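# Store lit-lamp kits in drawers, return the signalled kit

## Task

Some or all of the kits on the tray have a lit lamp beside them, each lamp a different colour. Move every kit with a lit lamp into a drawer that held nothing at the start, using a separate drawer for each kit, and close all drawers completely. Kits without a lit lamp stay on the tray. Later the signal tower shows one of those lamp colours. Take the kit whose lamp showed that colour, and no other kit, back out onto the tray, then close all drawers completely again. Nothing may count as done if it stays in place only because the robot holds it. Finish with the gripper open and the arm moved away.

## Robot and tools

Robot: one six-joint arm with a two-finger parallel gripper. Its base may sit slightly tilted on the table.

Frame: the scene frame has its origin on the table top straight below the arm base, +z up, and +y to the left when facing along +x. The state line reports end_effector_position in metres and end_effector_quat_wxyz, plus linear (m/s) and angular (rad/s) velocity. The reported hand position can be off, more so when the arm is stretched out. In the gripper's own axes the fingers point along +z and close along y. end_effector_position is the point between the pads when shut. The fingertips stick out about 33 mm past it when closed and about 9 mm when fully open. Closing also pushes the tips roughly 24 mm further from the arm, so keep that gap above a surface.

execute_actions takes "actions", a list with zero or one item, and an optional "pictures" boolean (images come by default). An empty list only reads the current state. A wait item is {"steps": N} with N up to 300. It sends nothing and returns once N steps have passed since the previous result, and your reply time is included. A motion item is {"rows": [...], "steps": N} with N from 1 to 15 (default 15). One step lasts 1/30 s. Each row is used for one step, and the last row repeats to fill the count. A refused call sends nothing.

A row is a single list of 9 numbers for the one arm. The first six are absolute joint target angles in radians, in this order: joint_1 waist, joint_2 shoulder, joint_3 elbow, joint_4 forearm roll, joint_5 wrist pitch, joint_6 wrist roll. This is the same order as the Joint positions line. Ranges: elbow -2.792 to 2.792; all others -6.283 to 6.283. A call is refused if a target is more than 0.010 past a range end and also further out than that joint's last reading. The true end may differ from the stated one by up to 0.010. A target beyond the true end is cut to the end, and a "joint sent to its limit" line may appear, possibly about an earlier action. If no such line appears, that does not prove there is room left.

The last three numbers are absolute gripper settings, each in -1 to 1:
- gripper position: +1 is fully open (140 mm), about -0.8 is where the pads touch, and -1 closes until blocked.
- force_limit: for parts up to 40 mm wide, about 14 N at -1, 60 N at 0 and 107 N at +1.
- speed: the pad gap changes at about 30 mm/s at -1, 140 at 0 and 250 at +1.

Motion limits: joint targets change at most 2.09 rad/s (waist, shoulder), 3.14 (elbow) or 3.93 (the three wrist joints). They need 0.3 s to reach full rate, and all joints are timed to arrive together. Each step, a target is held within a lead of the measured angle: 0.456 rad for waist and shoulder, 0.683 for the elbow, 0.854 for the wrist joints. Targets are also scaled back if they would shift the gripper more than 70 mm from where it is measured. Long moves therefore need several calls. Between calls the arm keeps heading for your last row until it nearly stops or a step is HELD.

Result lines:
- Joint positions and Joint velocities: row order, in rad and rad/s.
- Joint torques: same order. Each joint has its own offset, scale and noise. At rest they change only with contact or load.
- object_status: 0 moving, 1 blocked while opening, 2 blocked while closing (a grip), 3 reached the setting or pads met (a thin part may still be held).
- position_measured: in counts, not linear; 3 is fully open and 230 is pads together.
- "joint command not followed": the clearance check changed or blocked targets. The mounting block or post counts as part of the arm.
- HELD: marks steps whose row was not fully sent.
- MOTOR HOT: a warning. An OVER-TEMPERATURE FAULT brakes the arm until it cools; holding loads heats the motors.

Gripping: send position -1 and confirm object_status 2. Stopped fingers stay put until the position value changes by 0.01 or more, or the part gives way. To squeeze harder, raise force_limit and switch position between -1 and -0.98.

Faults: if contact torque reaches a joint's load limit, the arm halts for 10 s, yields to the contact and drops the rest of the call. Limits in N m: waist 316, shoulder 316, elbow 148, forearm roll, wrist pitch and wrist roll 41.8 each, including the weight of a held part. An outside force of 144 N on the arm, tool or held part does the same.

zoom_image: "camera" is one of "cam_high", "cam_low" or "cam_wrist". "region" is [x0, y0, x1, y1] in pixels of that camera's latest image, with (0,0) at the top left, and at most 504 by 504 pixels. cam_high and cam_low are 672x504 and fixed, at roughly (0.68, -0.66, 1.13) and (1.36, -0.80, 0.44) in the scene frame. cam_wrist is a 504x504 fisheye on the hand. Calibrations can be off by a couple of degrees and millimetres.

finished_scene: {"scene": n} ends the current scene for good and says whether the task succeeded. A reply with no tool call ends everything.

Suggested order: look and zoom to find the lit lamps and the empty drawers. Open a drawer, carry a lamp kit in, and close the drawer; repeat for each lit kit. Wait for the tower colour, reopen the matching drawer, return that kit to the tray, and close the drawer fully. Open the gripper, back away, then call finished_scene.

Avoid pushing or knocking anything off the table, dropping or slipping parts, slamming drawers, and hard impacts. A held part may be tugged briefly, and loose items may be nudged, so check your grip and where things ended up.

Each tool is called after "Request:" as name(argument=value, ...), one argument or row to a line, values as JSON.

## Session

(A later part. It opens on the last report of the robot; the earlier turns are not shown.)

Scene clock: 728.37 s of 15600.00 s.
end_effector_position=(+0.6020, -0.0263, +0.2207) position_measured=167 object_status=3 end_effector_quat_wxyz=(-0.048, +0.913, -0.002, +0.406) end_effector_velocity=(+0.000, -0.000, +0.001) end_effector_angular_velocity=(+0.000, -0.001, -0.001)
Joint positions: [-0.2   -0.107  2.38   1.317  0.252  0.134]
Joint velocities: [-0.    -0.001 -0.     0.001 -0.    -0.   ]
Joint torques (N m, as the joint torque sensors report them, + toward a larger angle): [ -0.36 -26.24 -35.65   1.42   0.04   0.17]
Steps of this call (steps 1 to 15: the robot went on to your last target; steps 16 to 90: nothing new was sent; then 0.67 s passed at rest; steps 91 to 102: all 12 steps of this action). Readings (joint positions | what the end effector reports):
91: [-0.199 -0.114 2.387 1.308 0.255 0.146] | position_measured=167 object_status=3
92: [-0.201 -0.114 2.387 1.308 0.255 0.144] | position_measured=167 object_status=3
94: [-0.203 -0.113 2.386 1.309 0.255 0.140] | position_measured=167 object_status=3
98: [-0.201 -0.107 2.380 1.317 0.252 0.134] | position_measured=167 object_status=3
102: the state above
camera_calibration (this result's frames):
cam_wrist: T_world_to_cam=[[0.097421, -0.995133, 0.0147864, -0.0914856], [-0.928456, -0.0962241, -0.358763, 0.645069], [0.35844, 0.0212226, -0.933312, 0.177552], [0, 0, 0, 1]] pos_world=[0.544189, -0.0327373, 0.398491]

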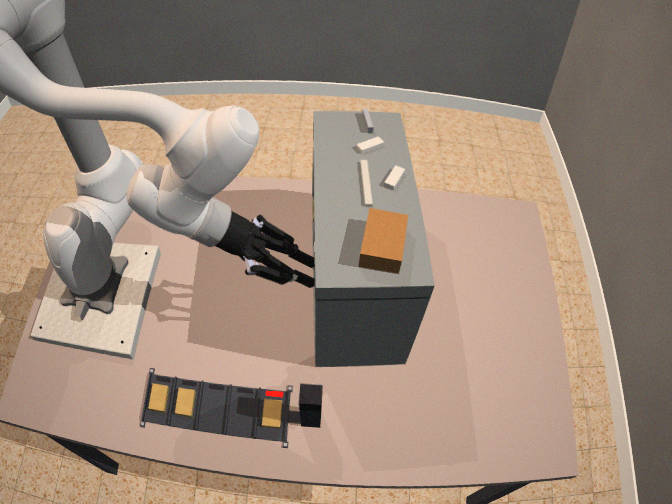

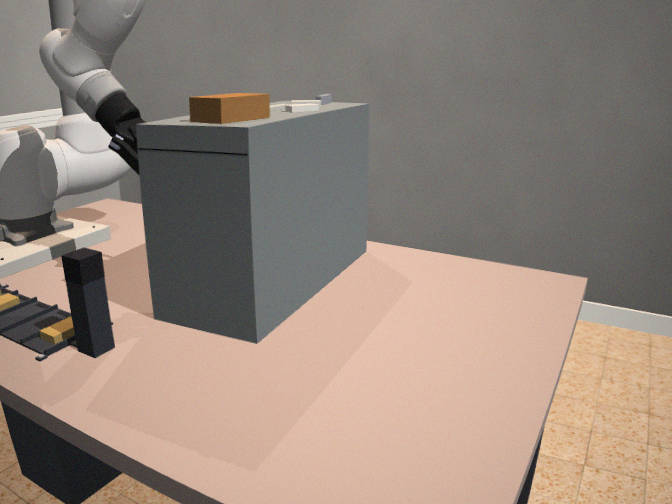

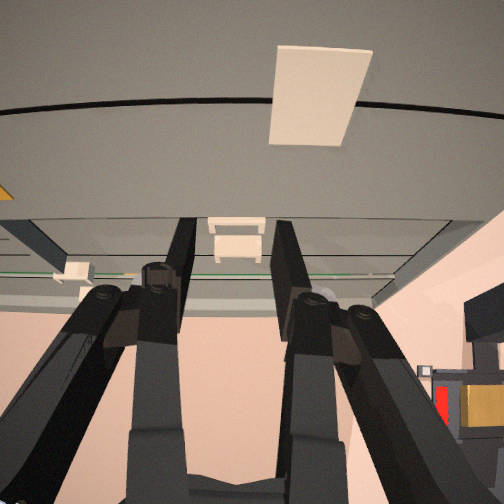

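Request:
execute_actions(
  actions=[
    {"rows":[[-0.1985,-0.1045,2.3777,1.32,0.251,0.132,-0.3,0,-0.6],[-0.1985,-0.1045,2.3777,1.32,0.251,0.132,-0.3,0,-0.6],[-0.1985,-0.1045,2.3777,1.32,0.251,0.132,-0.3,0,-0.6],[-0.1985,-0.1045,2.3777,1.32,0.251,0.132,-1,0,-0.6]],"steps":15},
  ],
  pictures=false,
)

Request:
execute_actions(
  actions=[
    {"steps":15},
  ],
)

Scene clock: 732.20 s of 15600.00 s.
end_effector_position=(+0.6037, -0.0260, +0.2210) position_measured=193 object_status=0 end_effector_quat_wxyz=(-0.048, +0.913, -0.002, +0.406) end_effector_velocity=(-0.000, +0.000, +0.000) end_effector_angular_velocity=(-0.000, -0.001, -0.000)
Joint positions: [-0.199 -0.105  2.378  1.32   0.251  0.132]
Joint velocities: [ 0.    -0.001  0.    -0.    -0.001  0.001]
Joint torques (N m, as the joint torque sensors report them, + toward a larger angle): [  0.81 -23.46 -34.41   1.26   1.51   0.22]
Steps of this call (steps 1 to 15: the robot went on to your last target; steps 16 to 90: nothing new was sent; then 0.33 s passed at rest; steps 91 to 105: all 15 steps of this action). Readings (joint positions | what the end effector reports):
91: [-0.200 -0.107 2.380 1.317 0.252 0.134] | position_measured=167 object_status=3
92: [-0.199 -0.106 2.379 1.318 0.252 0.133] | position_measured=167 object_status=3
94: [-0.199 -0.105 2.378 1.320 0.251 0.132] | position_measured=167 object_status=0
98: [-0.199 -0.105 2.378 1.320 0.251 0.132] | position_measured=180 object_status=0
105: the state above

Scene clock: 732.70 s of 15600.00 s.
end_effector_position=(+0.6037, -0.0259, +0.2210) position_measured=193 object_status=2 end_effector_quat_wxyz=(-0.048, +0.913, -0.002, +0.406) end_effector_velocity=(-0.000, +0.001, -0.001) end_effector_angular_velocity=(+0.001, +0.001, +0.001)
Joint positions: [-0.199 -0.105  2.378  1.32   0.251  0.132]
Joint velocities: [0.001 0.001 0.    0.    0.001 0.   ]
Joint torques (N m, as the joint torque sensors report them, + toward a larger angle): [  2.05 -23.44 -34.25   1.38   2.13   0.23]
Steps of this call (steps 1 to 15: the robot went on to your last target). Readings (joint positions | what the end effector reports):
1: [-0.199 -0.105 2.378 1.320 0.251 0.132] | position_measured=193 object_status=0
2: [-0.199 -0.105 2.378 1.320 0.251 0.132] | position_measured=193 object_status=2
4: [-0.199 -0.105 2.378 1.320 0.251 0.132] | position_measured=193 object_status=2
8: [-0.199 -0.105 2.378 1.320 0.251 0.132] | position_measured=193 object_status=2
15: the state above
The arm was judged still, so your last target was given up. Only a new action makes it travel on or press farther. Fingers that are still opening or closing keep moving.
camera_calibration (this result's frames):
cam_wrist: T_world_to_cam=[[0.0977106, -0.995106, 0.0147346, -0.0914705], [-0.92819, -0.0964615, -0.359386, 0.646745], [0.359049, 0.0214393, -0.933073, 0.176797], [0, 0, 0, 1]] pos_world=[0.545761, -0.0324272, 0.398744]

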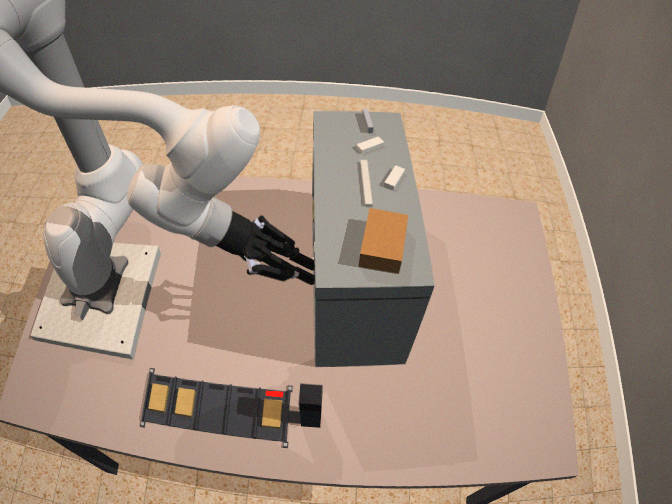

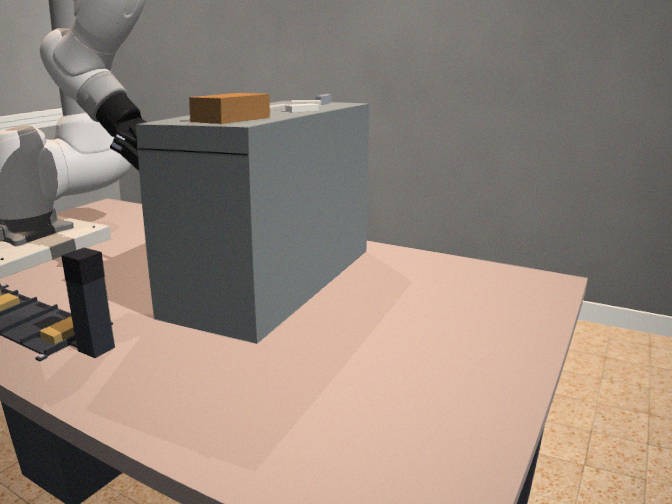

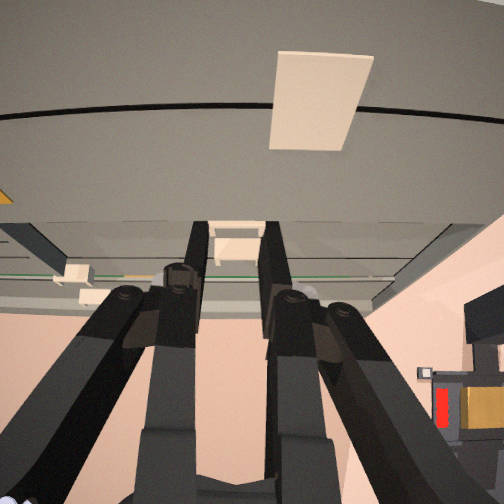

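Request:
execute_actions(
  actions=[
    {"rows":[[-0.1985,-0.1045,2.3777,1.32,0.251,0.132,-0.98,0.3,-0.6],[-0.1985,-0.1045,2.3777,1.32,0.251,0.132,-0.98,0.3,-0.6],[-0.1985,-0.1045,2.3777,1.32,0.251,0.132,-0.98,0.3,-0.6],[-0.2035,-0.1140,2.3857,1.3135,0.255,0.1355,-0.98,0.3,-0.6],[-0.209,-0.124,2.394,1.307,0.2595,0.139,-0.98,0.3,-0.6],[-0.215,-0.135,2.403,1.30,0.264,0.143,-0.98,0.3,-0.6],[-0.221,-0.146,2.412,1.292,0.269,0.147,-0.98,0.3,-0.6],[-0.227,-0.157,2.421,1.284,0.274,0.151,-0.98,0.3,-0.6],[-0.233,-0.168,2.430,1.277,0.279,0.1555,-0.98,0.3,-0.6],[-0.239,-0.1793,2.4385,1.269,0.284,0.16,-0.98,0.3,-0.6],[-0.2454,-0.1906,2.447,1.261,0.2895,0.1647,-0.98,0.3,-0.6]],"steps":15},
  ],
)

Scene clock: 747.97 s of 15600.00 s.
end_effector_position=(+0.5562, -0.0304, +0.2197) position_measured=194 object_status=2 end_effector_quat_wxyz=(-0.048, +0.913, -0.004, +0.405) end_effector_velocity=(-0.010, -0.002, -0.000) end_effector_angular_velocity=(+0.002, +0.001, -0.000)
Joint positions: [-0.245 -0.19   2.446  1.262  0.289  0.164]
Joint velocities: [-0.015 -0.019  0.013 -0.017  0.014  0.01 ]
Joint torques (N m, as the joint torque sensors report them, + toward a larger angle): [ 0.68 14.14 -9.63 -1.34  2.68  0.28]
Steps of this call (steps 1 to 90: nothing new was sent; then 11.77 s passed at rest; steps 91 to 105: all 15 steps of this action). Readings (joint positions | what the end effector reports):
91: [-0.198 -0.104 2.378 1.320 0.251 0.132] | position_measured=193 object_status=0
92: [-0.198 -0.104 2.378 1.320 0.251 0.132] | position_measured=194 object_status=0
94: [-0.198 -0.105 2.378 1.320 0.251 0.132] | position_measured=194 object_status=0
98: [-0.212 -0.131 2.400 1.303 0.262 0.142] | position_measured=194 object_status=2
105: the state above
camera_calibration (this result's frames):
cam_wrist: T_world_to_cam=[[0.0949411, -0.995396, 0.0131238, -0.0893581], [-0.929018, -0.0933309, -0.358071, 0.602018], [0.357648, 0.0218034, -0.933602, 0.193698], [0, 0, 0, 1]] pos_world=[0.498493, -0.0369831, 0.397575]

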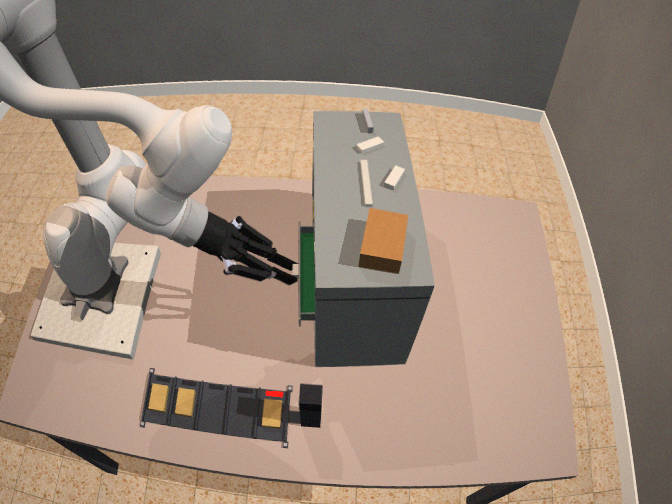

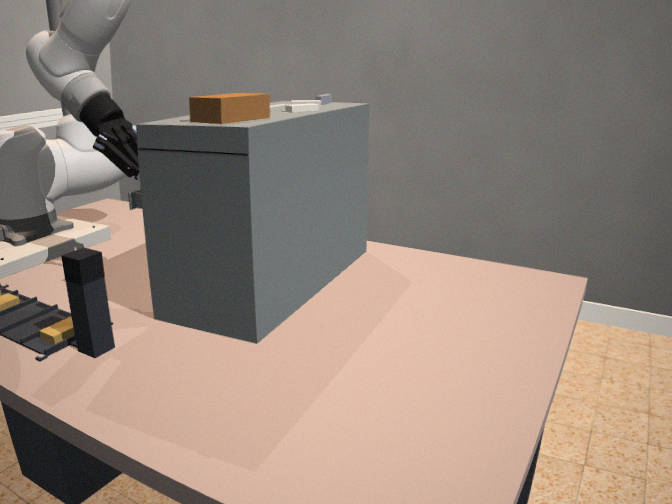

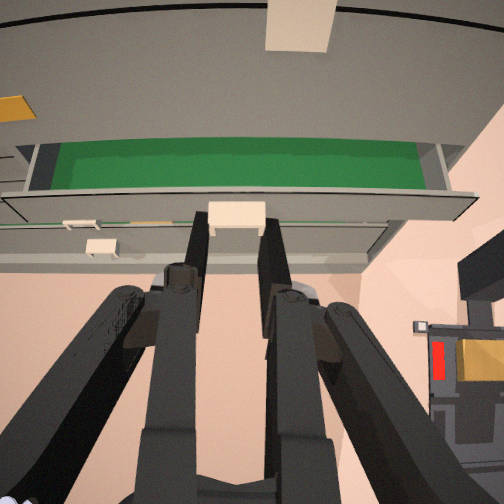

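Request:
execute_actions(
  actions=[
    {"rows":[[-0.252,-0.2025,2.4530,1.252,0.2955,0.169,-0.98,0.3,-0.6],[-0.2585,-0.2125,2.4597,1.243,0.3015,0.174,-0.98,0.3,-0.6],[-0.265,-0.2225,2.4664,1.2345,0.3074,0.178,-0.98,0.3,-0.6],[-0.2715,-0.2325,2.473,1.226,0.3133,0.183,-0.98,0.3,-0.6],[-0.278,-0.2425,2.4797,1.217,0.319,0.1875,-0.98,0.3,-0.6],[-0.2845,-0.2524,2.4862,1.2085,0.325,0.192,-0.98,0.3,-0.6],[-0.2948,-0.2655,2.494,1.197,0.3346,0.198,-0.98,0.3,-0.6],[-0.305,-0.2787,2.5017,1.1854,0.3443,0.2035,-0.98,0.3,-0.6],[-0.3153,-0.2918,2.5094,1.174,0.354,0.209,-0.98,0.3,-0.6],[-0.3255,-0.305,2.5171,1.162,0.3635,0.215,-0.98,0.3,-0.6],[-0.3358,-0.318,2.5248,1.1507,0.373,0.221,-0.98,0.3,-0.6]],"steps":15},
  ],
)

Scene clock: 755.30 s of 15600.00 s.
end_effector_position=(+0.4949, -0.0372, +0.2213) position_measured=194 object_status=2 end_effector_quat_wxyz=(-0.048, +0.913, -0.003, +0.406) end_effector_velocity=(-0.013, -0.003, +0.002) end_effector_angular_velocity=(+0.001, -0.001, -0.002)
Joint positions: [-0.335 -0.317  2.524  1.152  0.372  0.221]
Joint velocities: [-0.028 -0.03   0.013 -0.028  0.026  0.015]
Joint torques (N m, as the joint torque sensors report them, + toward a larger angle): [ -7.29   2.6  -49.21   3.53  -4.58   0.56]
Steps of this call (steps 1 to 15: the robot went on to your last target; steps 16 to 90: nothing new was sent; then 3.83 s passed at rest; steps 91 to 105: all 15 steps of this action). Readings (joint positions | what the end effector reports):
91: [-0.245 -0.191 2.447 1.261 0.290 0.165] | position_measured=194 object_status=2
92: [-0.247 -0.194 2.449 1.258 0.291 0.166] | position_measured=194 object_status=2
94: [-0.257 -0.209 2.458 1.245 0.300 0.172] | position_measured=194 object_status=2
98: [-0.282 -0.248 2.484 1.212 0.323 0.190] | position_measured=194 object_status=2
105: the state above
camera_calibration (this result's frames):
cam_wrist: T_world_to_cam=[[0.0959892, -0.99527, 0.0149804, -0.0913279], [-0.92832, -0.0949425, -0.359456, 0.544957], [0.359178, 0.0205972, -0.933042, 0.216293], [0, 0, 0, 1]] pos_world=[0.436973, -0.0436113, 0.399067]

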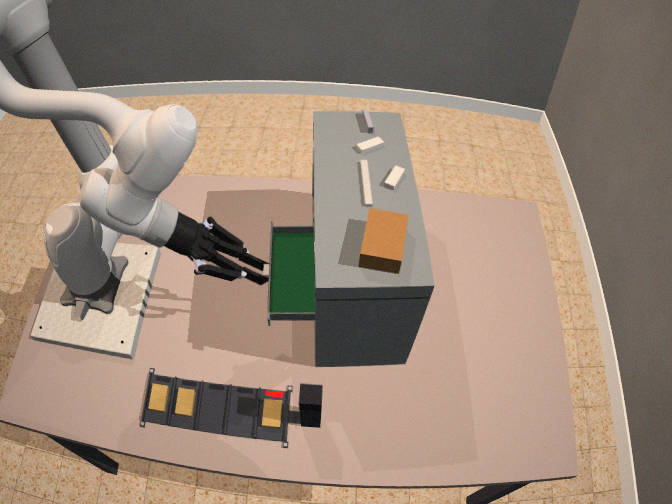

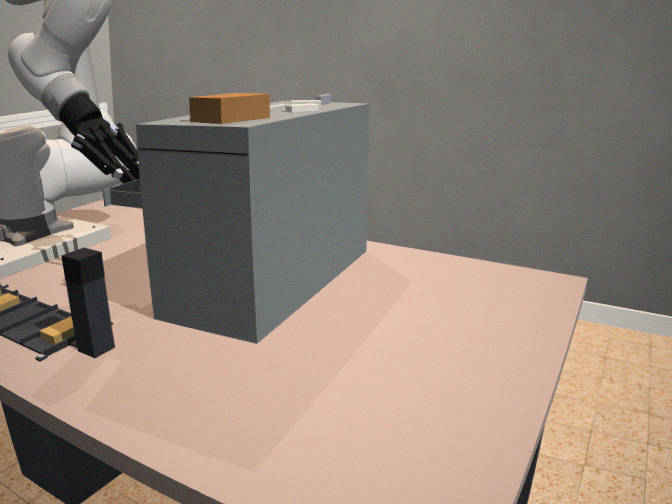

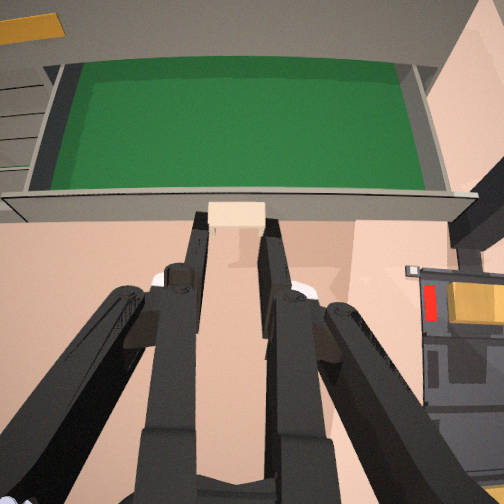

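Request:
execute_actions(
  actions=[
    {"rows":[[-0.341,-0.3245,2.5287,1.145,0.378,0.224,-0.98,0.3,0],[-0.346,-0.331,2.5325,1.139,0.383,0.227,-0.98,0.3,0],[-0.351,-0.3377,2.5364,1.133,0.3875,0.23,-0.98,0.3,0],[-0.356,-0.344,2.5403,1.128,0.392,0.232,-0.98,0.3,0],[-0.356,-0.344,2.5403,1.128,0.392,0.232,-0.98,0.3,0],[-0.356,-0.344,2.5403,1.128,0.392,0.232,-0.98,0.3,0],[-0.356,-0.344,2.5403,1.128,0.392,0.232,-0.98,0.3,0],[-0.356,-0.344,2.5403,1.128,0.392,0.232,-0.2,0.3,0.3]],"steps":15},
  ],
  pictures=false,
)

Request:
execute_actions(
  actions=[
    {"rows":[[-0.3665,-0.3575,2.548,1.116,0.402,0.238,-0.2,0.3,0.3],[-0.377,-0.371,2.556,1.104,0.412,0.244,-0.2,0.3,0.3],[-0.387,-0.384,2.563,1.092,0.422,0.25,-0.2,0.3,0.3],[-0.39,-0.41,2.55,1.092,0.422,0.25,-0.2,0.3,0.3],[-0.39,-0.44,2.52,1.092,0.422,0.25,-0.2,0.3,0.3],[-0.39,-0.47,2.49,1.092,0.422,0.25,-0.2,0.3,0.3],[-0.39,-0.50,2.46,1.092,0.422,0.25,-0.2,0.3,0.3],[-0.39,-0.53,2.43,1.092,0.422,0.25,-0.2,0.3,0.3]],"steps":15},
  ],
)

Scene clock: 764.83 s of 15600.00 s.
end_effector_position=(+0.4821, -0.0382, +0.2204) position_measured=154 object_status=0 end_effector_quat_wxyz=(-0.047, +0.913, -0.003, +0.405) end_effector_velocity=(-0.000, +0.001, +0.000) end_effector_angular_velocity=(+0.002, +0.000, +0.002)
Joint positions: [-0.356 -0.344  2.54   1.128  0.392  0.232]
Joint velocities: [ 0.001 -0.     0.     0.     0.002  0.   ]
Joint torques (N m, as the joint torque sensors report them, + toward a larger angle): [ -1.23  -4.41 -37.4    2.33  -0.08   0.12]
Steps of this call (steps 1 to 15: the robot went on to your last target; steps 16 to 90: nothing new was sent; then 6.03 s passed at rest; steps 91 to 105: all 15 steps of this action). Readings (joint positions | what the end effector reports):
91: [-0.336 -0.318 2.525 1.151 0.373 0.221] | position_measured=194 object_status=2
92: [-0.338 -0.320 2.526 1.149 0.375 0.222] | position_measured=194 object_status=2
94: [-0.345 -0.330 2.532 1.140 0.382 0.227] | position_measured=194 object_status=2
98: [-0.356 -0.344 2.540 1.128 0.392 0.232] | position_measured=194 object_status=0
105: the state above

Scene clock: 765.33 s of 15600.00 s.
end_effector_position=(+0.5007, -0.0597, +0.3798) position_measured=154 object_status=3 end_effector_quat_wxyz=(+0.005, +0.858, +0.022, +0.513) end_effector_velocity=(+0.020, -0.014, +0.213) end_effector_angular_velocity=(-0.138, -0.304, -0.005)
Joint positions: [-0.39  -0.526  2.434  1.092  0.422  0.25 ]
Joint velocities: [-0.003 -0.17  -0.166 -0.004  0.004  0.001]
Joint torques (N m, as the joint torque sensors report them, + toward a larger angle): [ -5.66  33.12 -26.52   1.64  -0.01  -0.24]
Steps of this call (steps 1 to 15: all 15 steps of this action). Readings (joint positions | what the end effector reports):
1: [-0.356 -0.344 2.540 1.128 0.392 0.232] | position_measured=154 object_status=0
2: [-0.359 -0.347 2.542 1.125 0.395 0.233] | position_measured=154 object_status=0
4: [-0.373 -0.366 2.553 1.109 0.408 0.242] | position_measured=154 object_status=0
8: [-0.388 -0.431 2.531 1.094 0.421 0.249] | position_measured=154 object_status=3
15: the state above
camera_calibration (this result's frames):
cam_wrist: T_world_to_cam=[[0.0676208, -0.986933, 0.146254, -0.151751], [-0.816739, -0.13895, -0.560027, 0.622818], [0.573031, -0.081582, -0.815463, 0.204773], [0, 0, 0, 1]] pos_world=[0.4016, -0.046521, 0.537974]

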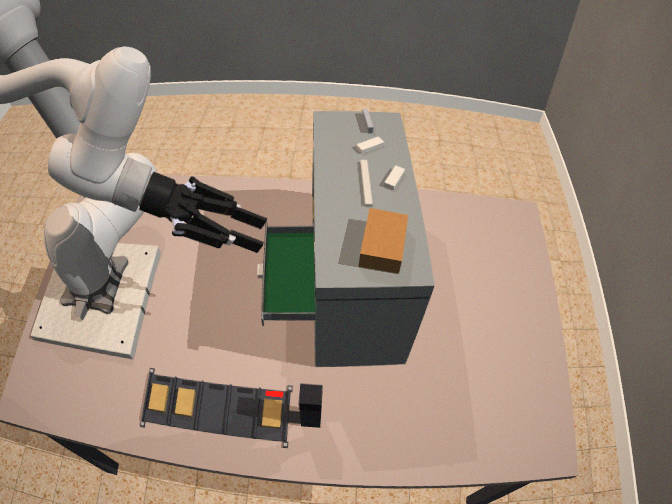

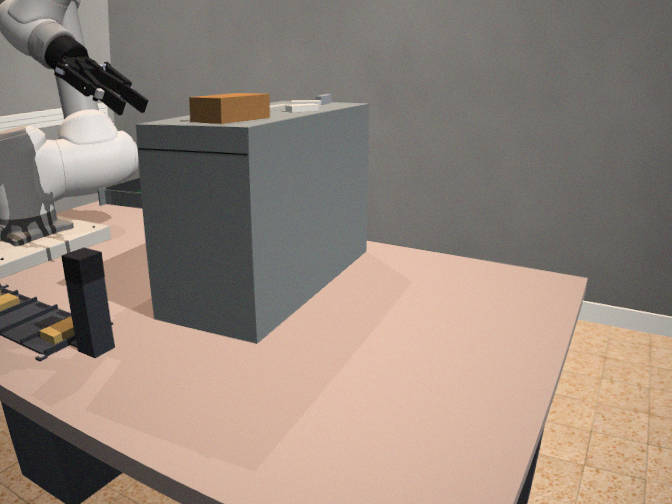

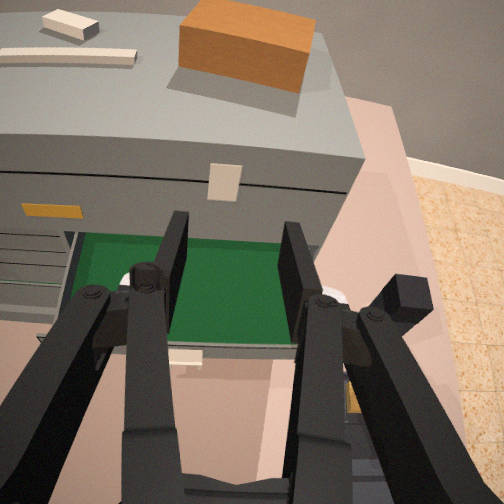

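Request:
execute_actions(
  actions=[
    {"rows":[[-0.39,-0.53,2.43,1.0,0.3,0.34,-0.25,0,0],[-0.39,-0.53,2.43,0.9,0.2,0.44,-0.25,0,0],[-0.39,-0.53,2.43,0.75,0.12,0.6,-0.25,0,0],[-0.39,-0.53,2.43,0.6,0.1,0.75,-0.25,0,0],[-0.39,-0.53,2.43,0.45,0.1,0.9,-0.25,0,0],[-0.39,-0.53,2.43,0.3,0.1,1.05,-0.25,0,0],[-0.39,-0.53,2.43,0.15,0.1,1.2,-0.25,0,0],[-0.4,-0.53,2.43,0,0.15,1.35,-0.25,0,0],[-0.43,-0.48,2.39,0,0.25,1.5,-0.25,0,0],[-0.46,-0.42,2.34,0,0.37,1.7,-0.25,0,0],[-0.49,-0.34,2.28,0,0.5,1.9,-0.25,0,0],[-0.52,-0.26,2.22,0,0.63,2.1,-0.25,0,0],[-0.54,-0.18,2.16,0,0.76,2.3,-0.25,0,0],[-0.555,-0.1,2.1,0,0.89,2.5,-0.25,0,0],[-0.561,-0.02,2.04,0,1.02,2.644,-0.25,0,0]],"steps":15},
  ],
  pictures=false,
)

Request:
execute_actions(
  actions=[
    {"steps":45},
  ],
  pictures=false,
)

Request:
execute_actions(
  actions=[
    {"rows":[[-0.561,0.04,2.02,0,1.08,2.644,-0.25,0,0],[-0.561,0.1,2.0,0,1.04,2.644,-0.25,0,0],[-0.561,0.16,1.98,0,1.0,2.644,-0.25,0,0],[-0.561,0.22,1.955,0,0.966,2.644,-0.25,0,0],[-0.561,0.26,1.94,0,0.941,2.644,-0.25,0,0],[-0.561,0.2964,1.9238,0,0.9208,2.644,-0.25,0,0]],"steps":15},
  ],
)

Scene clock: 778.17 s of 15600.00 s.
end_effector_position=(+0.4818, -0.1811, +0.3622) position_measured=160 object_status=3 end_effector_quat_wxyz=(+0.113, +0.875, -0.120, +0.455) end_effector_velocity=(+0.026, -0.258, -0.254) end_effector_angular_velocity=(+0.997, +1.089, -0.777)
Joint positions: [-0.416 -0.485  2.394  0.181  0.262  1.238]
Joint velocities: [-0.361  0.729 -0.571 -1.279  1.172  1.895]
Joint torques (N m, as the joint torque sensors report them, + toward a larger angle): [-14.9   39.14 -51.19   6.69  -2.14   0.06]
Steps of this call (steps 1 to 15: the robot went on to your last target; steps 16 to 90: nothing new was sent; then 9.33 s passed at rest; steps 91 to 105: all 15 steps of this action). Readings (joint positions | what the end effector reports):
91: [-0.390 -0.530 2.430 1.092 0.422 0.250] | position_measured=154 object_status=0
92: [-0.390 -0.530 2.430 1.087 0.415 0.255] | position_measured=156 object_status=0
94: [-0.390 -0.530 2.430 1.042 0.359 0.299] | position_measured=160 object_status=0
98: [-0.390 -0.530 2.430 0.788 0.220 0.555] | position_measured=160 object_status=0
105: the state above

Scene clock: 779.67 s of 15600.00 s.
end_effector_position=(+0.4536, -0.2667, +0.2308) position_measured=160 object_status=3 end_effector_quat_wxyz=(+0.020, -0.672, +0.739, -0.046) end_effector_velocity=(+0.000, -0.000, -0.000) end_effector_angular_velocity=(-0.001, -0.001, -0.001)
Joint positions: [-0.561 -0.02   2.04  -0.     1.02   2.644]
Joint velocities: [-0.     0.001 -0.     0.    -0.002  0.001]
Joint torques (N m, as the joint torque sensors report them, + toward a larger angle): [ -0.17 -37.08 -37.39   4.13  -0.16   0.16]
Steps of this call (steps 1 to 45: the robot went on to your last target). Readings (joint positions | what the end effector reports):
1: [-0.429 -0.457 2.372 0.145 0.309 1.300] | position_measured=160 object_status=3
2: [-0.442 -0.420 2.344 0.123 0.368 1.364] | position_measured=160 object_status=3
4: [-0.463 -0.345 2.286 0.109 0.491 1.506] | position_measured=160 object_status=3
8: [-0.503 -0.212 2.185 0.070 0.708 1.859] | position_measured=160 object_status=3
45: the state above
The arm was judged still, so your last target was given up. Only a new action makes it travel on or press farther. Fingers that are still opening or closing keep moving.

Scene clock: 780.17 s of 15600.00 s.
end_effector_position=(+0.5371, -0.3204, +0.1091) position_measured=160 object_status=3 end_effector_quat_wxyz=(+0.008, -0.673, +0.739, +0.003) end_effector_velocity=(+0.069, -0.043, -0.107) end_effector_angular_velocity=(+0.015, +0.023, +0.000)
Joint positions: [-0.561  0.291  1.926 -0.     0.924  2.644]
Joint velocities: [ 0.001  0.235 -0.09   0.    -0.118  0.001]
Joint torques (N m, as the joint torque sensors report them, + toward a larger angle): [   6.67 -100.07  -35.53    3.97    0.47    0.17]
Steps of this call (steps 1 to 15: all 15 steps of this action). Readings (joint positions | what the end effector reports):
1: [-0.561 -0.020 2.040 -0.000 1.020 2.644] | position_measured=160 object_status=3
2: [-0.561 -0.016 2.039 -0.000 1.024 2.644] | position_measured=160 object_status=3
4: [-0.561 0.013 2.029 -0.000 1.037 2.644] | position_measured=160 object_status=3
8: [-0.561 0.131 1.987 -0.000 1.007 2.644] | position_measured=160 object_status=3
15: the state above
camera_calibration (this result's frames):
cam_wrist: T_world_to_cam=[[-0.999564, -0.0259167, 0.0141742, 0.52361], [-0.0162289, 0.88274, 0.469581, 0.249787], [-0.0246821, 0.469146, -0.882776, 0.44668], [0, 0, 0, 1]] pos_world=[0.53846, -0.416485, 0.269601]

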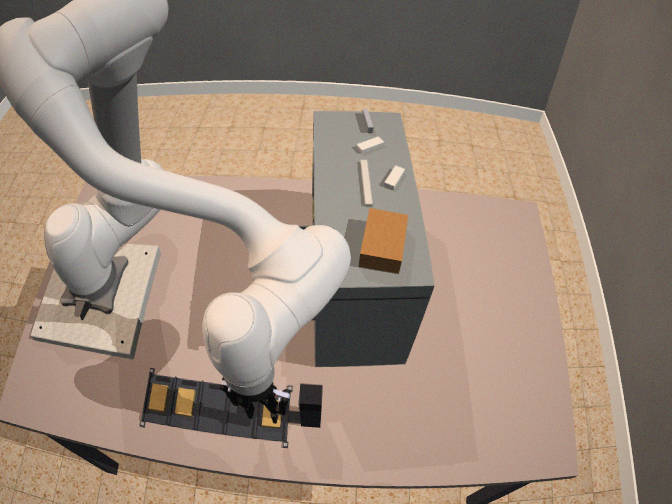

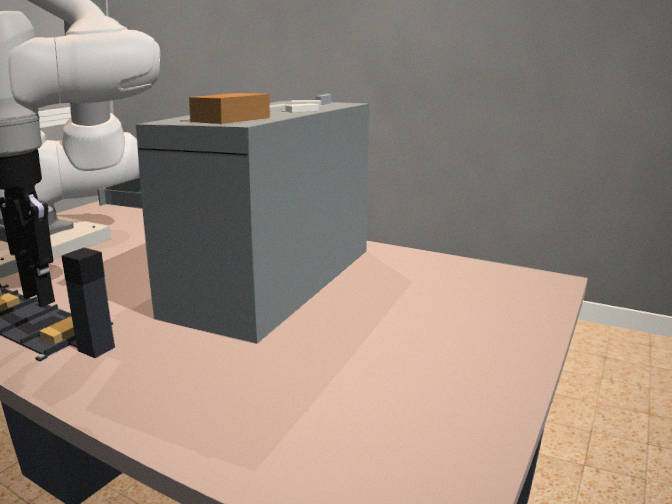

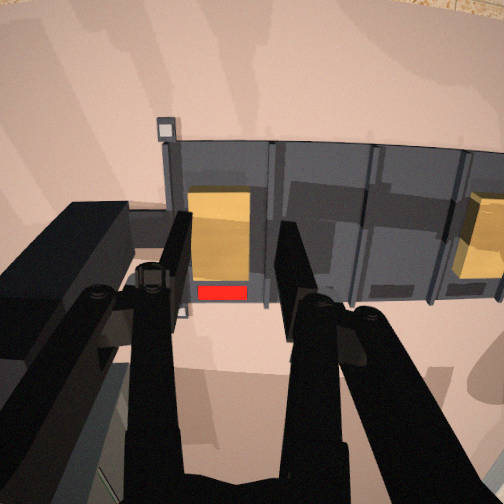

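Request:
execute_actions(
  actions=[
    {"rows":[[-0.556,0.305,1.918,0,0.918,2.649,-0.25,0,-0.5],[-0.5505,0.315,1.912,0,0.914,2.654,-0.25,0,-0.5],[-0.5505,0.332,1.92,0,0.889,2.654,-0.25,0,-0.5],[-0.5505,0.3487,1.9281,0,0.864,2.654,-0.25,0,-0.5]],"steps":12},
  ],
)

Scene clock: 785.27 s of 15600.00 s.
end_effector_position=(+0.5518, -0.3214, +0.0720) position_measured=160 object_status=3 end_effector_quat_wxyz=(+0.008, -0.674, +0.739, +0.002) end_effector_velocity=(+0.001, +0.000, -0.001) end_effector_angular_velocity=(-0.000, -0.000, +0.001)
Joint positions: [-0.551  0.349  1.928 -0.     0.864  2.654]
Joint velocities: [ 0.001  0.002  0.    -0.    -0.003  0.   ]
Joint torques (N m, as the joint torque sensors report them, + toward a larger angle): [  0.35 -65.07 -31.33   3.51   0.11   0.1 ]
Steps of this call (steps 1 to 15: the robot went on to your last target; steps 16 to 90: nothing new was sent; then 1.70 s passed at rest; steps 91 to 102: all 12 steps of this action). Readings (joint positions | what the end effector reports):
91: [-0.561 0.296 1.924 -0.000 0.921 2.644] | position_measured=160 object_status=3
92: [-0.559 0.299 1.922 -0.000 0.920 2.646] | position_measured=160 object_status=3
94: [-0.553 0.314 1.916 -0.000 0.912 2.651] | position_measured=160 object_status=3
98: [-0.551 0.348 1.928 -0.000 0.866 2.654] | position_measured=160 object_status=3
102: the state above
camera_calibration (this result's frames):
cam_wrist: T_world_to_cam=[[-0.999552, -0.0264563, 0.0139959, 0.538557], [-0.0167918, 0.882781, 0.469484, 0.268626], [-0.0247762, 0.469038, -0.88283, 0.414778], [0, 0, 0, 1]] pos_world=[0.553103, -0.417436, 0.232526]

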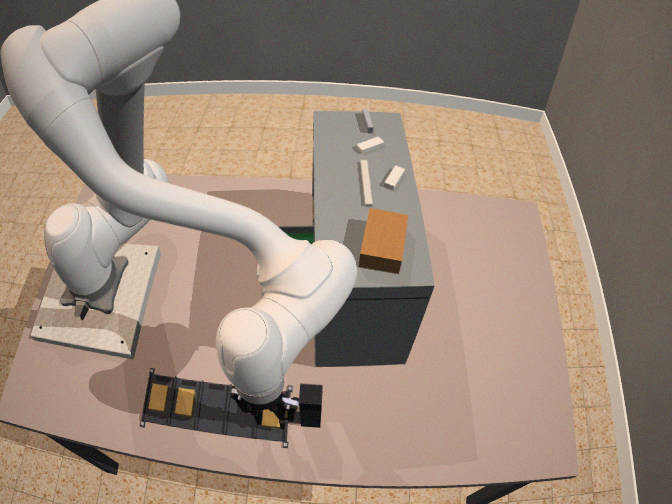

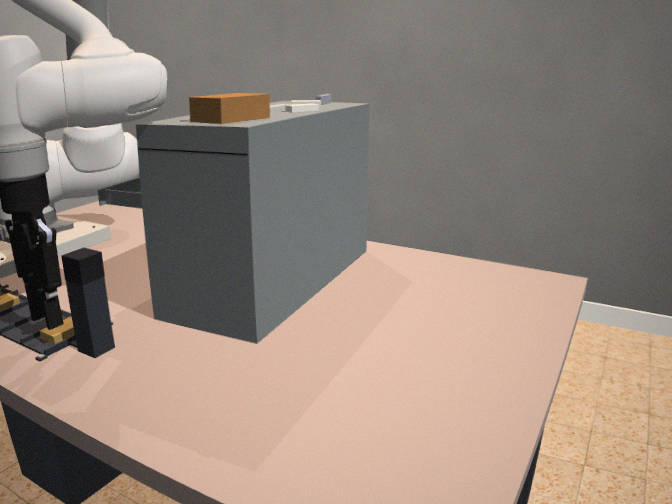

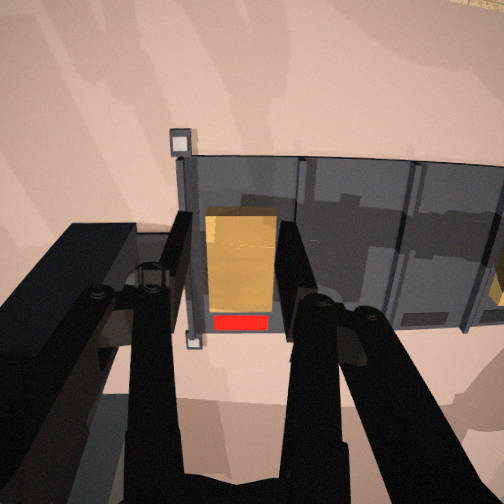

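Request:
execute_actions(
  actions=[
    {"rows":[[-0.553,0.352,1.935,0,0.854,2.652,-0.25,0,-0.5],[-0.553,0.36,1.94,0,0.841,2.652,-0.25,0,-0.5],[-0.553,0.368,1.945,0,0.828,2.652,-0.25,0,-0.5],[-0.553,0.3745,1.9485,0,0.818,2.652,-0.25,0,-0.5]],"steps":12},
  ],
)

Scene clock: 797.87 s of 15600.00 s.
end_effector_position=(+0.5502, -0.3211, +0.0588) position_measured=160 object_status=3 end_effector_quat_wxyz=(+0.009, -0.673, +0.740, +0.002) end_effector_velocity=(-0.001, +0.000, -0.000) end_effector_angular_velocity=(+0.001, +0.001, -0.001)
Joint positions: [-0.552  0.361  1.94   0.002  0.839  2.652]
Joint velocities: [-0.     0.     0.     0.     0.001  0.   ]
Joint torques (N m, as the joint torque sensors report them, + toward a larger angle): [  3.8  -55.86 -21.    -0.09   0.04   0.08]
FORCE FAULT: contact force on the arm reached its limit, and the arm stopped for 10 seconds. The contact can be on any part of the arm, not only on its tool. The arm's remaining commands of this call were not run. The arm holds still and accepts commands again. Move the arm away from the contact; if what it grips holds it there, let go first. Pushing or pulling that hard again can fault the arm again.
The stop began at step 78 of this call (marked STOPPED below). From that step on the arm followed nothing that you had sent. 7 steps, steps kept back included, did not run and will not run. Nothing is kept back now, and the robot has no last target.
Steps of this call (steps 1 to 15: the robot went on to your last target; steps 16 to 72: nothing new was sent; steps 73 to 77: the first 5 steps of this action; steps 78 to 378: the stop). Readings (joint positions | what the end effector reports):
73: [-0.550 0.349 1.928 0.000 0.864 2.654] | position_measured=160 object_status=3
74: [-0.551 0.350 1.930 0.000 0.860 2.654] | position_measured=160 object_status=3
76: [-0.552 0.359 1.939 0.000 0.843 2.652] | position_measured=160 object_status=3
78: [-0.552 0.361 1.940 0.002 0.839 2.652] | position_measured=160 object_status=3 STOPPED
80: [-0.552 0.361 1.940 0.002 0.839 2.652] | position_measured=160 object_status=3
378: the state above
camera_calibration (this result's frames):
cam_wrist: T_world_to_cam=[[-0.999598, -0.0251266, 0.013148, 0.537653], [-0.0159962, 0.882413, 0.470204, 0.27391], [-0.0234166, 0.469804, -0.88246, 0.40245], [0, 0, 0, 1]] pos_world=[0.551242, -0.417265, 0.219283]

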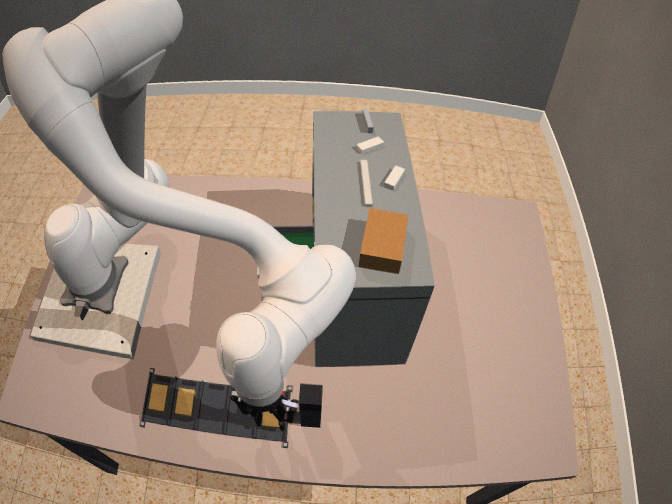

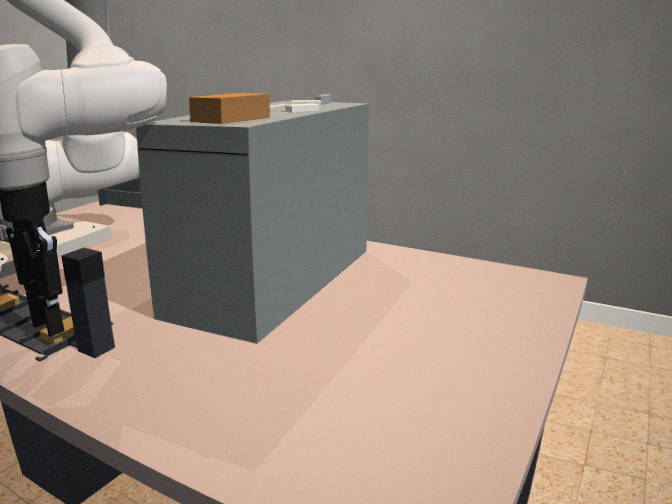

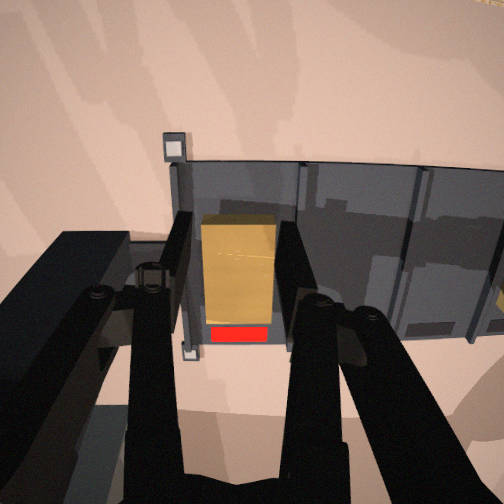

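Request:
execute_actions(
  actions=[
    {"rows":[[-0.553,0.35,1.932,0,0.859,2.652,-0.3,0,-0.5],[-0.553,0.335,1.922,0,0.884,2.652,-0.3,0,-0.5],[-0.563,0.332,1.913,0,0.896,2.642,-0.3,0,-0.5],[-0.574,0.337,1.907,0,0.897,2.631,-0.3,0,-0.5],[-0.584,0.3433,1.9013,0,0.8964,2.621,-0.3,0,-0.5],[-0.584,0.3433,1.9013,0,0.8964,2.621,-0.3,0,-0.5],[-0.584,0.352,1.907,0,0.882,2.621,-0.3,0,-0.5],[-0.584,0.361,1.9125,0,0.867,2.621,-0.3,0,-0.5],[-0.584,0.3707,1.9183,0,0.852,2.621,-0.3,0,-0.5]],"steps":15},
  ],
)

Scene clock: 815.17 s of 15600.00 s.
end_effector_position=(+0.5475, -0.3443, +0.0617) position_measured=167 object_status=3 end_effector_quat_wxyz=(+0.008, -0.673, +0.739, +0.003) end_effector_velocity=(-0.000, -0.001, -0.001) end_effector_angular_velocity=(-0.002, -0.002, -0.002)
Joint positions: [-0.584  0.371  1.918 -0.     0.852  2.621]
Joint velocities: [-0.001  0.001  0.001 -0.    -0.004  0.001]
Joint torques (N m, as the joint torque sensors report them, + toward a larger angle): [  0.6  -69.18 -30.81   3.52   0.29   0.13]
Steps of this call (steps 1 to 90: nothing new was sent; then 13.80 s passed at rest; steps 91 to 105: all 15 steps of this action). Readings (joint positions | what the end effector reports):
91: [-0.552 0.361 1.940 0.002 0.839 2.652] | position_measured=160 object_status=0
92: [-0.552 0.359 1.939 0.001 0.844 2.652] | position_measured=162 object_status=0
94: [-0.554 0.342 1.925 0.001 0.874 2.651] | position_measured=167 object_status=0
98: [-0.582 0.345 1.904 0.000 0.893 2.623] | position_measured=167 object_status=0
105: the state above
camera_calibration (this result's frames):
cam_wrist: T_world_to_cam=[[-0.999558, -0.0260774, 0.0142878, 0.533967], [-0.0163187, 0.882762, 0.469538, 0.293341], [-0.024857, 0.469097, -0.882797, 0.416367], [0, 0, 0, 1]] pos_world=[0.548867, -0.440342, 0.222203]

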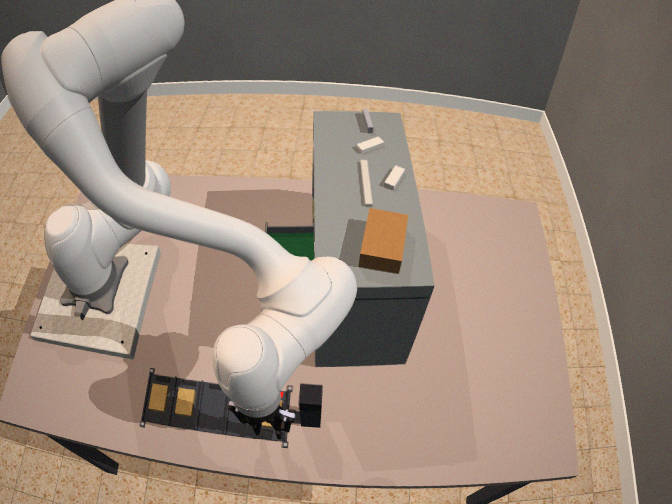

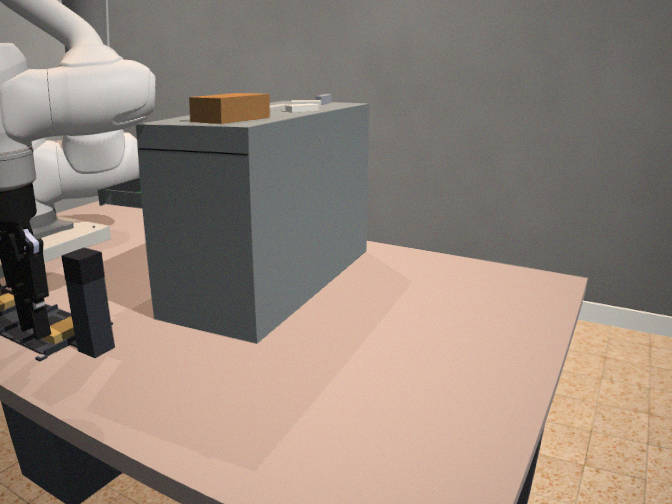

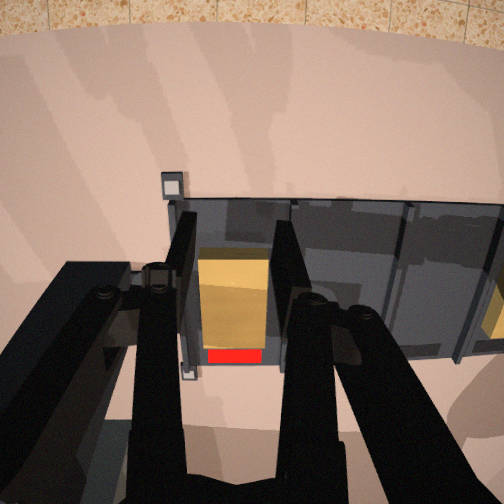

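Request:
execute_actions(
  actions=[
    {"rows":[[-0.584,0.375,1.9207,0,0.845,2.621,-0.3,0,-0.5],[-0.584,0.3795,1.923,0,0.8385,2.621,-0.3,0,-0.5],[-0.584,0.384,1.9255,0,0.8315,2.621,-0.3,0,-0.5],[-0.584,0.3883,1.9278,0,0.825,2.621,-0.3,0,-0.5]],"steps":12},
  ],
)

Scene clock: 830.30 s of 15600.00 s.
end_effector_position=(+0.5476, -0.3440, +0.0462) position_measured=167 object_status=3 end_effector_quat_wxyz=(+0.008, -0.673, +0.739, +0.003) end_effector_velocity=(+0.001, +0.000, -0.000) end_effector_angular_velocity=(-0.001, -0.001, -0.000)
Joint positions: [-0.584  0.388  1.928  0.     0.825  2.621]
Joint velocities: [ 0.001  0.     0.     0.    -0.002  0.001]
Joint torques (N m, as the joint torque sensors report them, + toward a larger angle): [  0.13 -68.97 -30.7    3.42   0.15   0.1 ]
Steps of this call (steps 1 to 15: the robot went on to your last target; steps 16 to 90: nothing new was sent; then 11.73 s passed at rest; steps 91 to 102: all 12 steps of this action). Readings (joint positions | what the end effector reports):
91: [-0.584 0.371 1.918 0.000 0.852 2.621] | position_measured=167 object_status=3
92: [-0.584 0.372 1.919 0.000 0.849 2.621] | position_measured=167 object_status=3
94: [-0.584 0.379 1.923 0.000 0.839 2.621] | position_measured=167 object_status=3
98: [-0.584 0.388 1.928 0.000 0.825 2.621] | position_measured=167 object_status=3
102: the state above
camera_calibration (this result's frames):
cam_wrist: T_world_to_cam=[[-0.999562, -0.0258924, 0.0143662, 0.534329], [-0.0161123, 0.882649, 0.469756, 0.300193], [-0.0248434, 0.469319, -0.882679, 0.402663], [0, 0, 0, 1]] pos_world=[0.548935, -0.440108, 0.206728]

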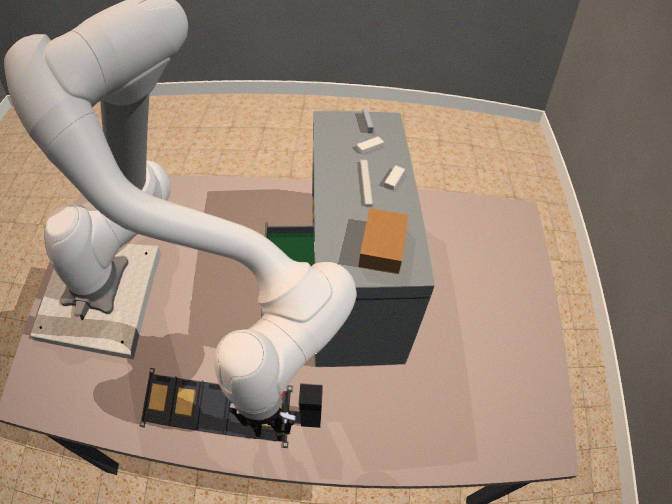

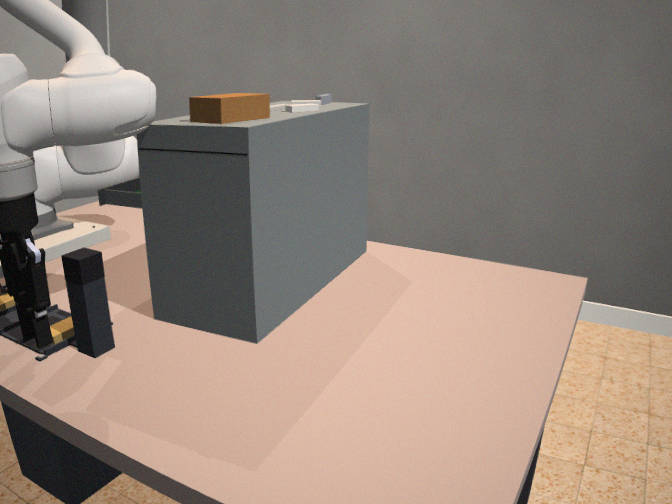

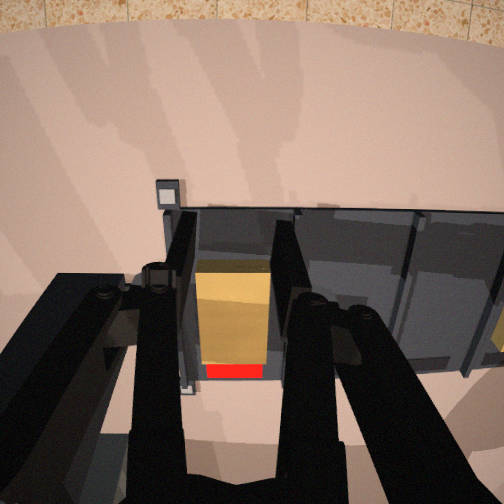

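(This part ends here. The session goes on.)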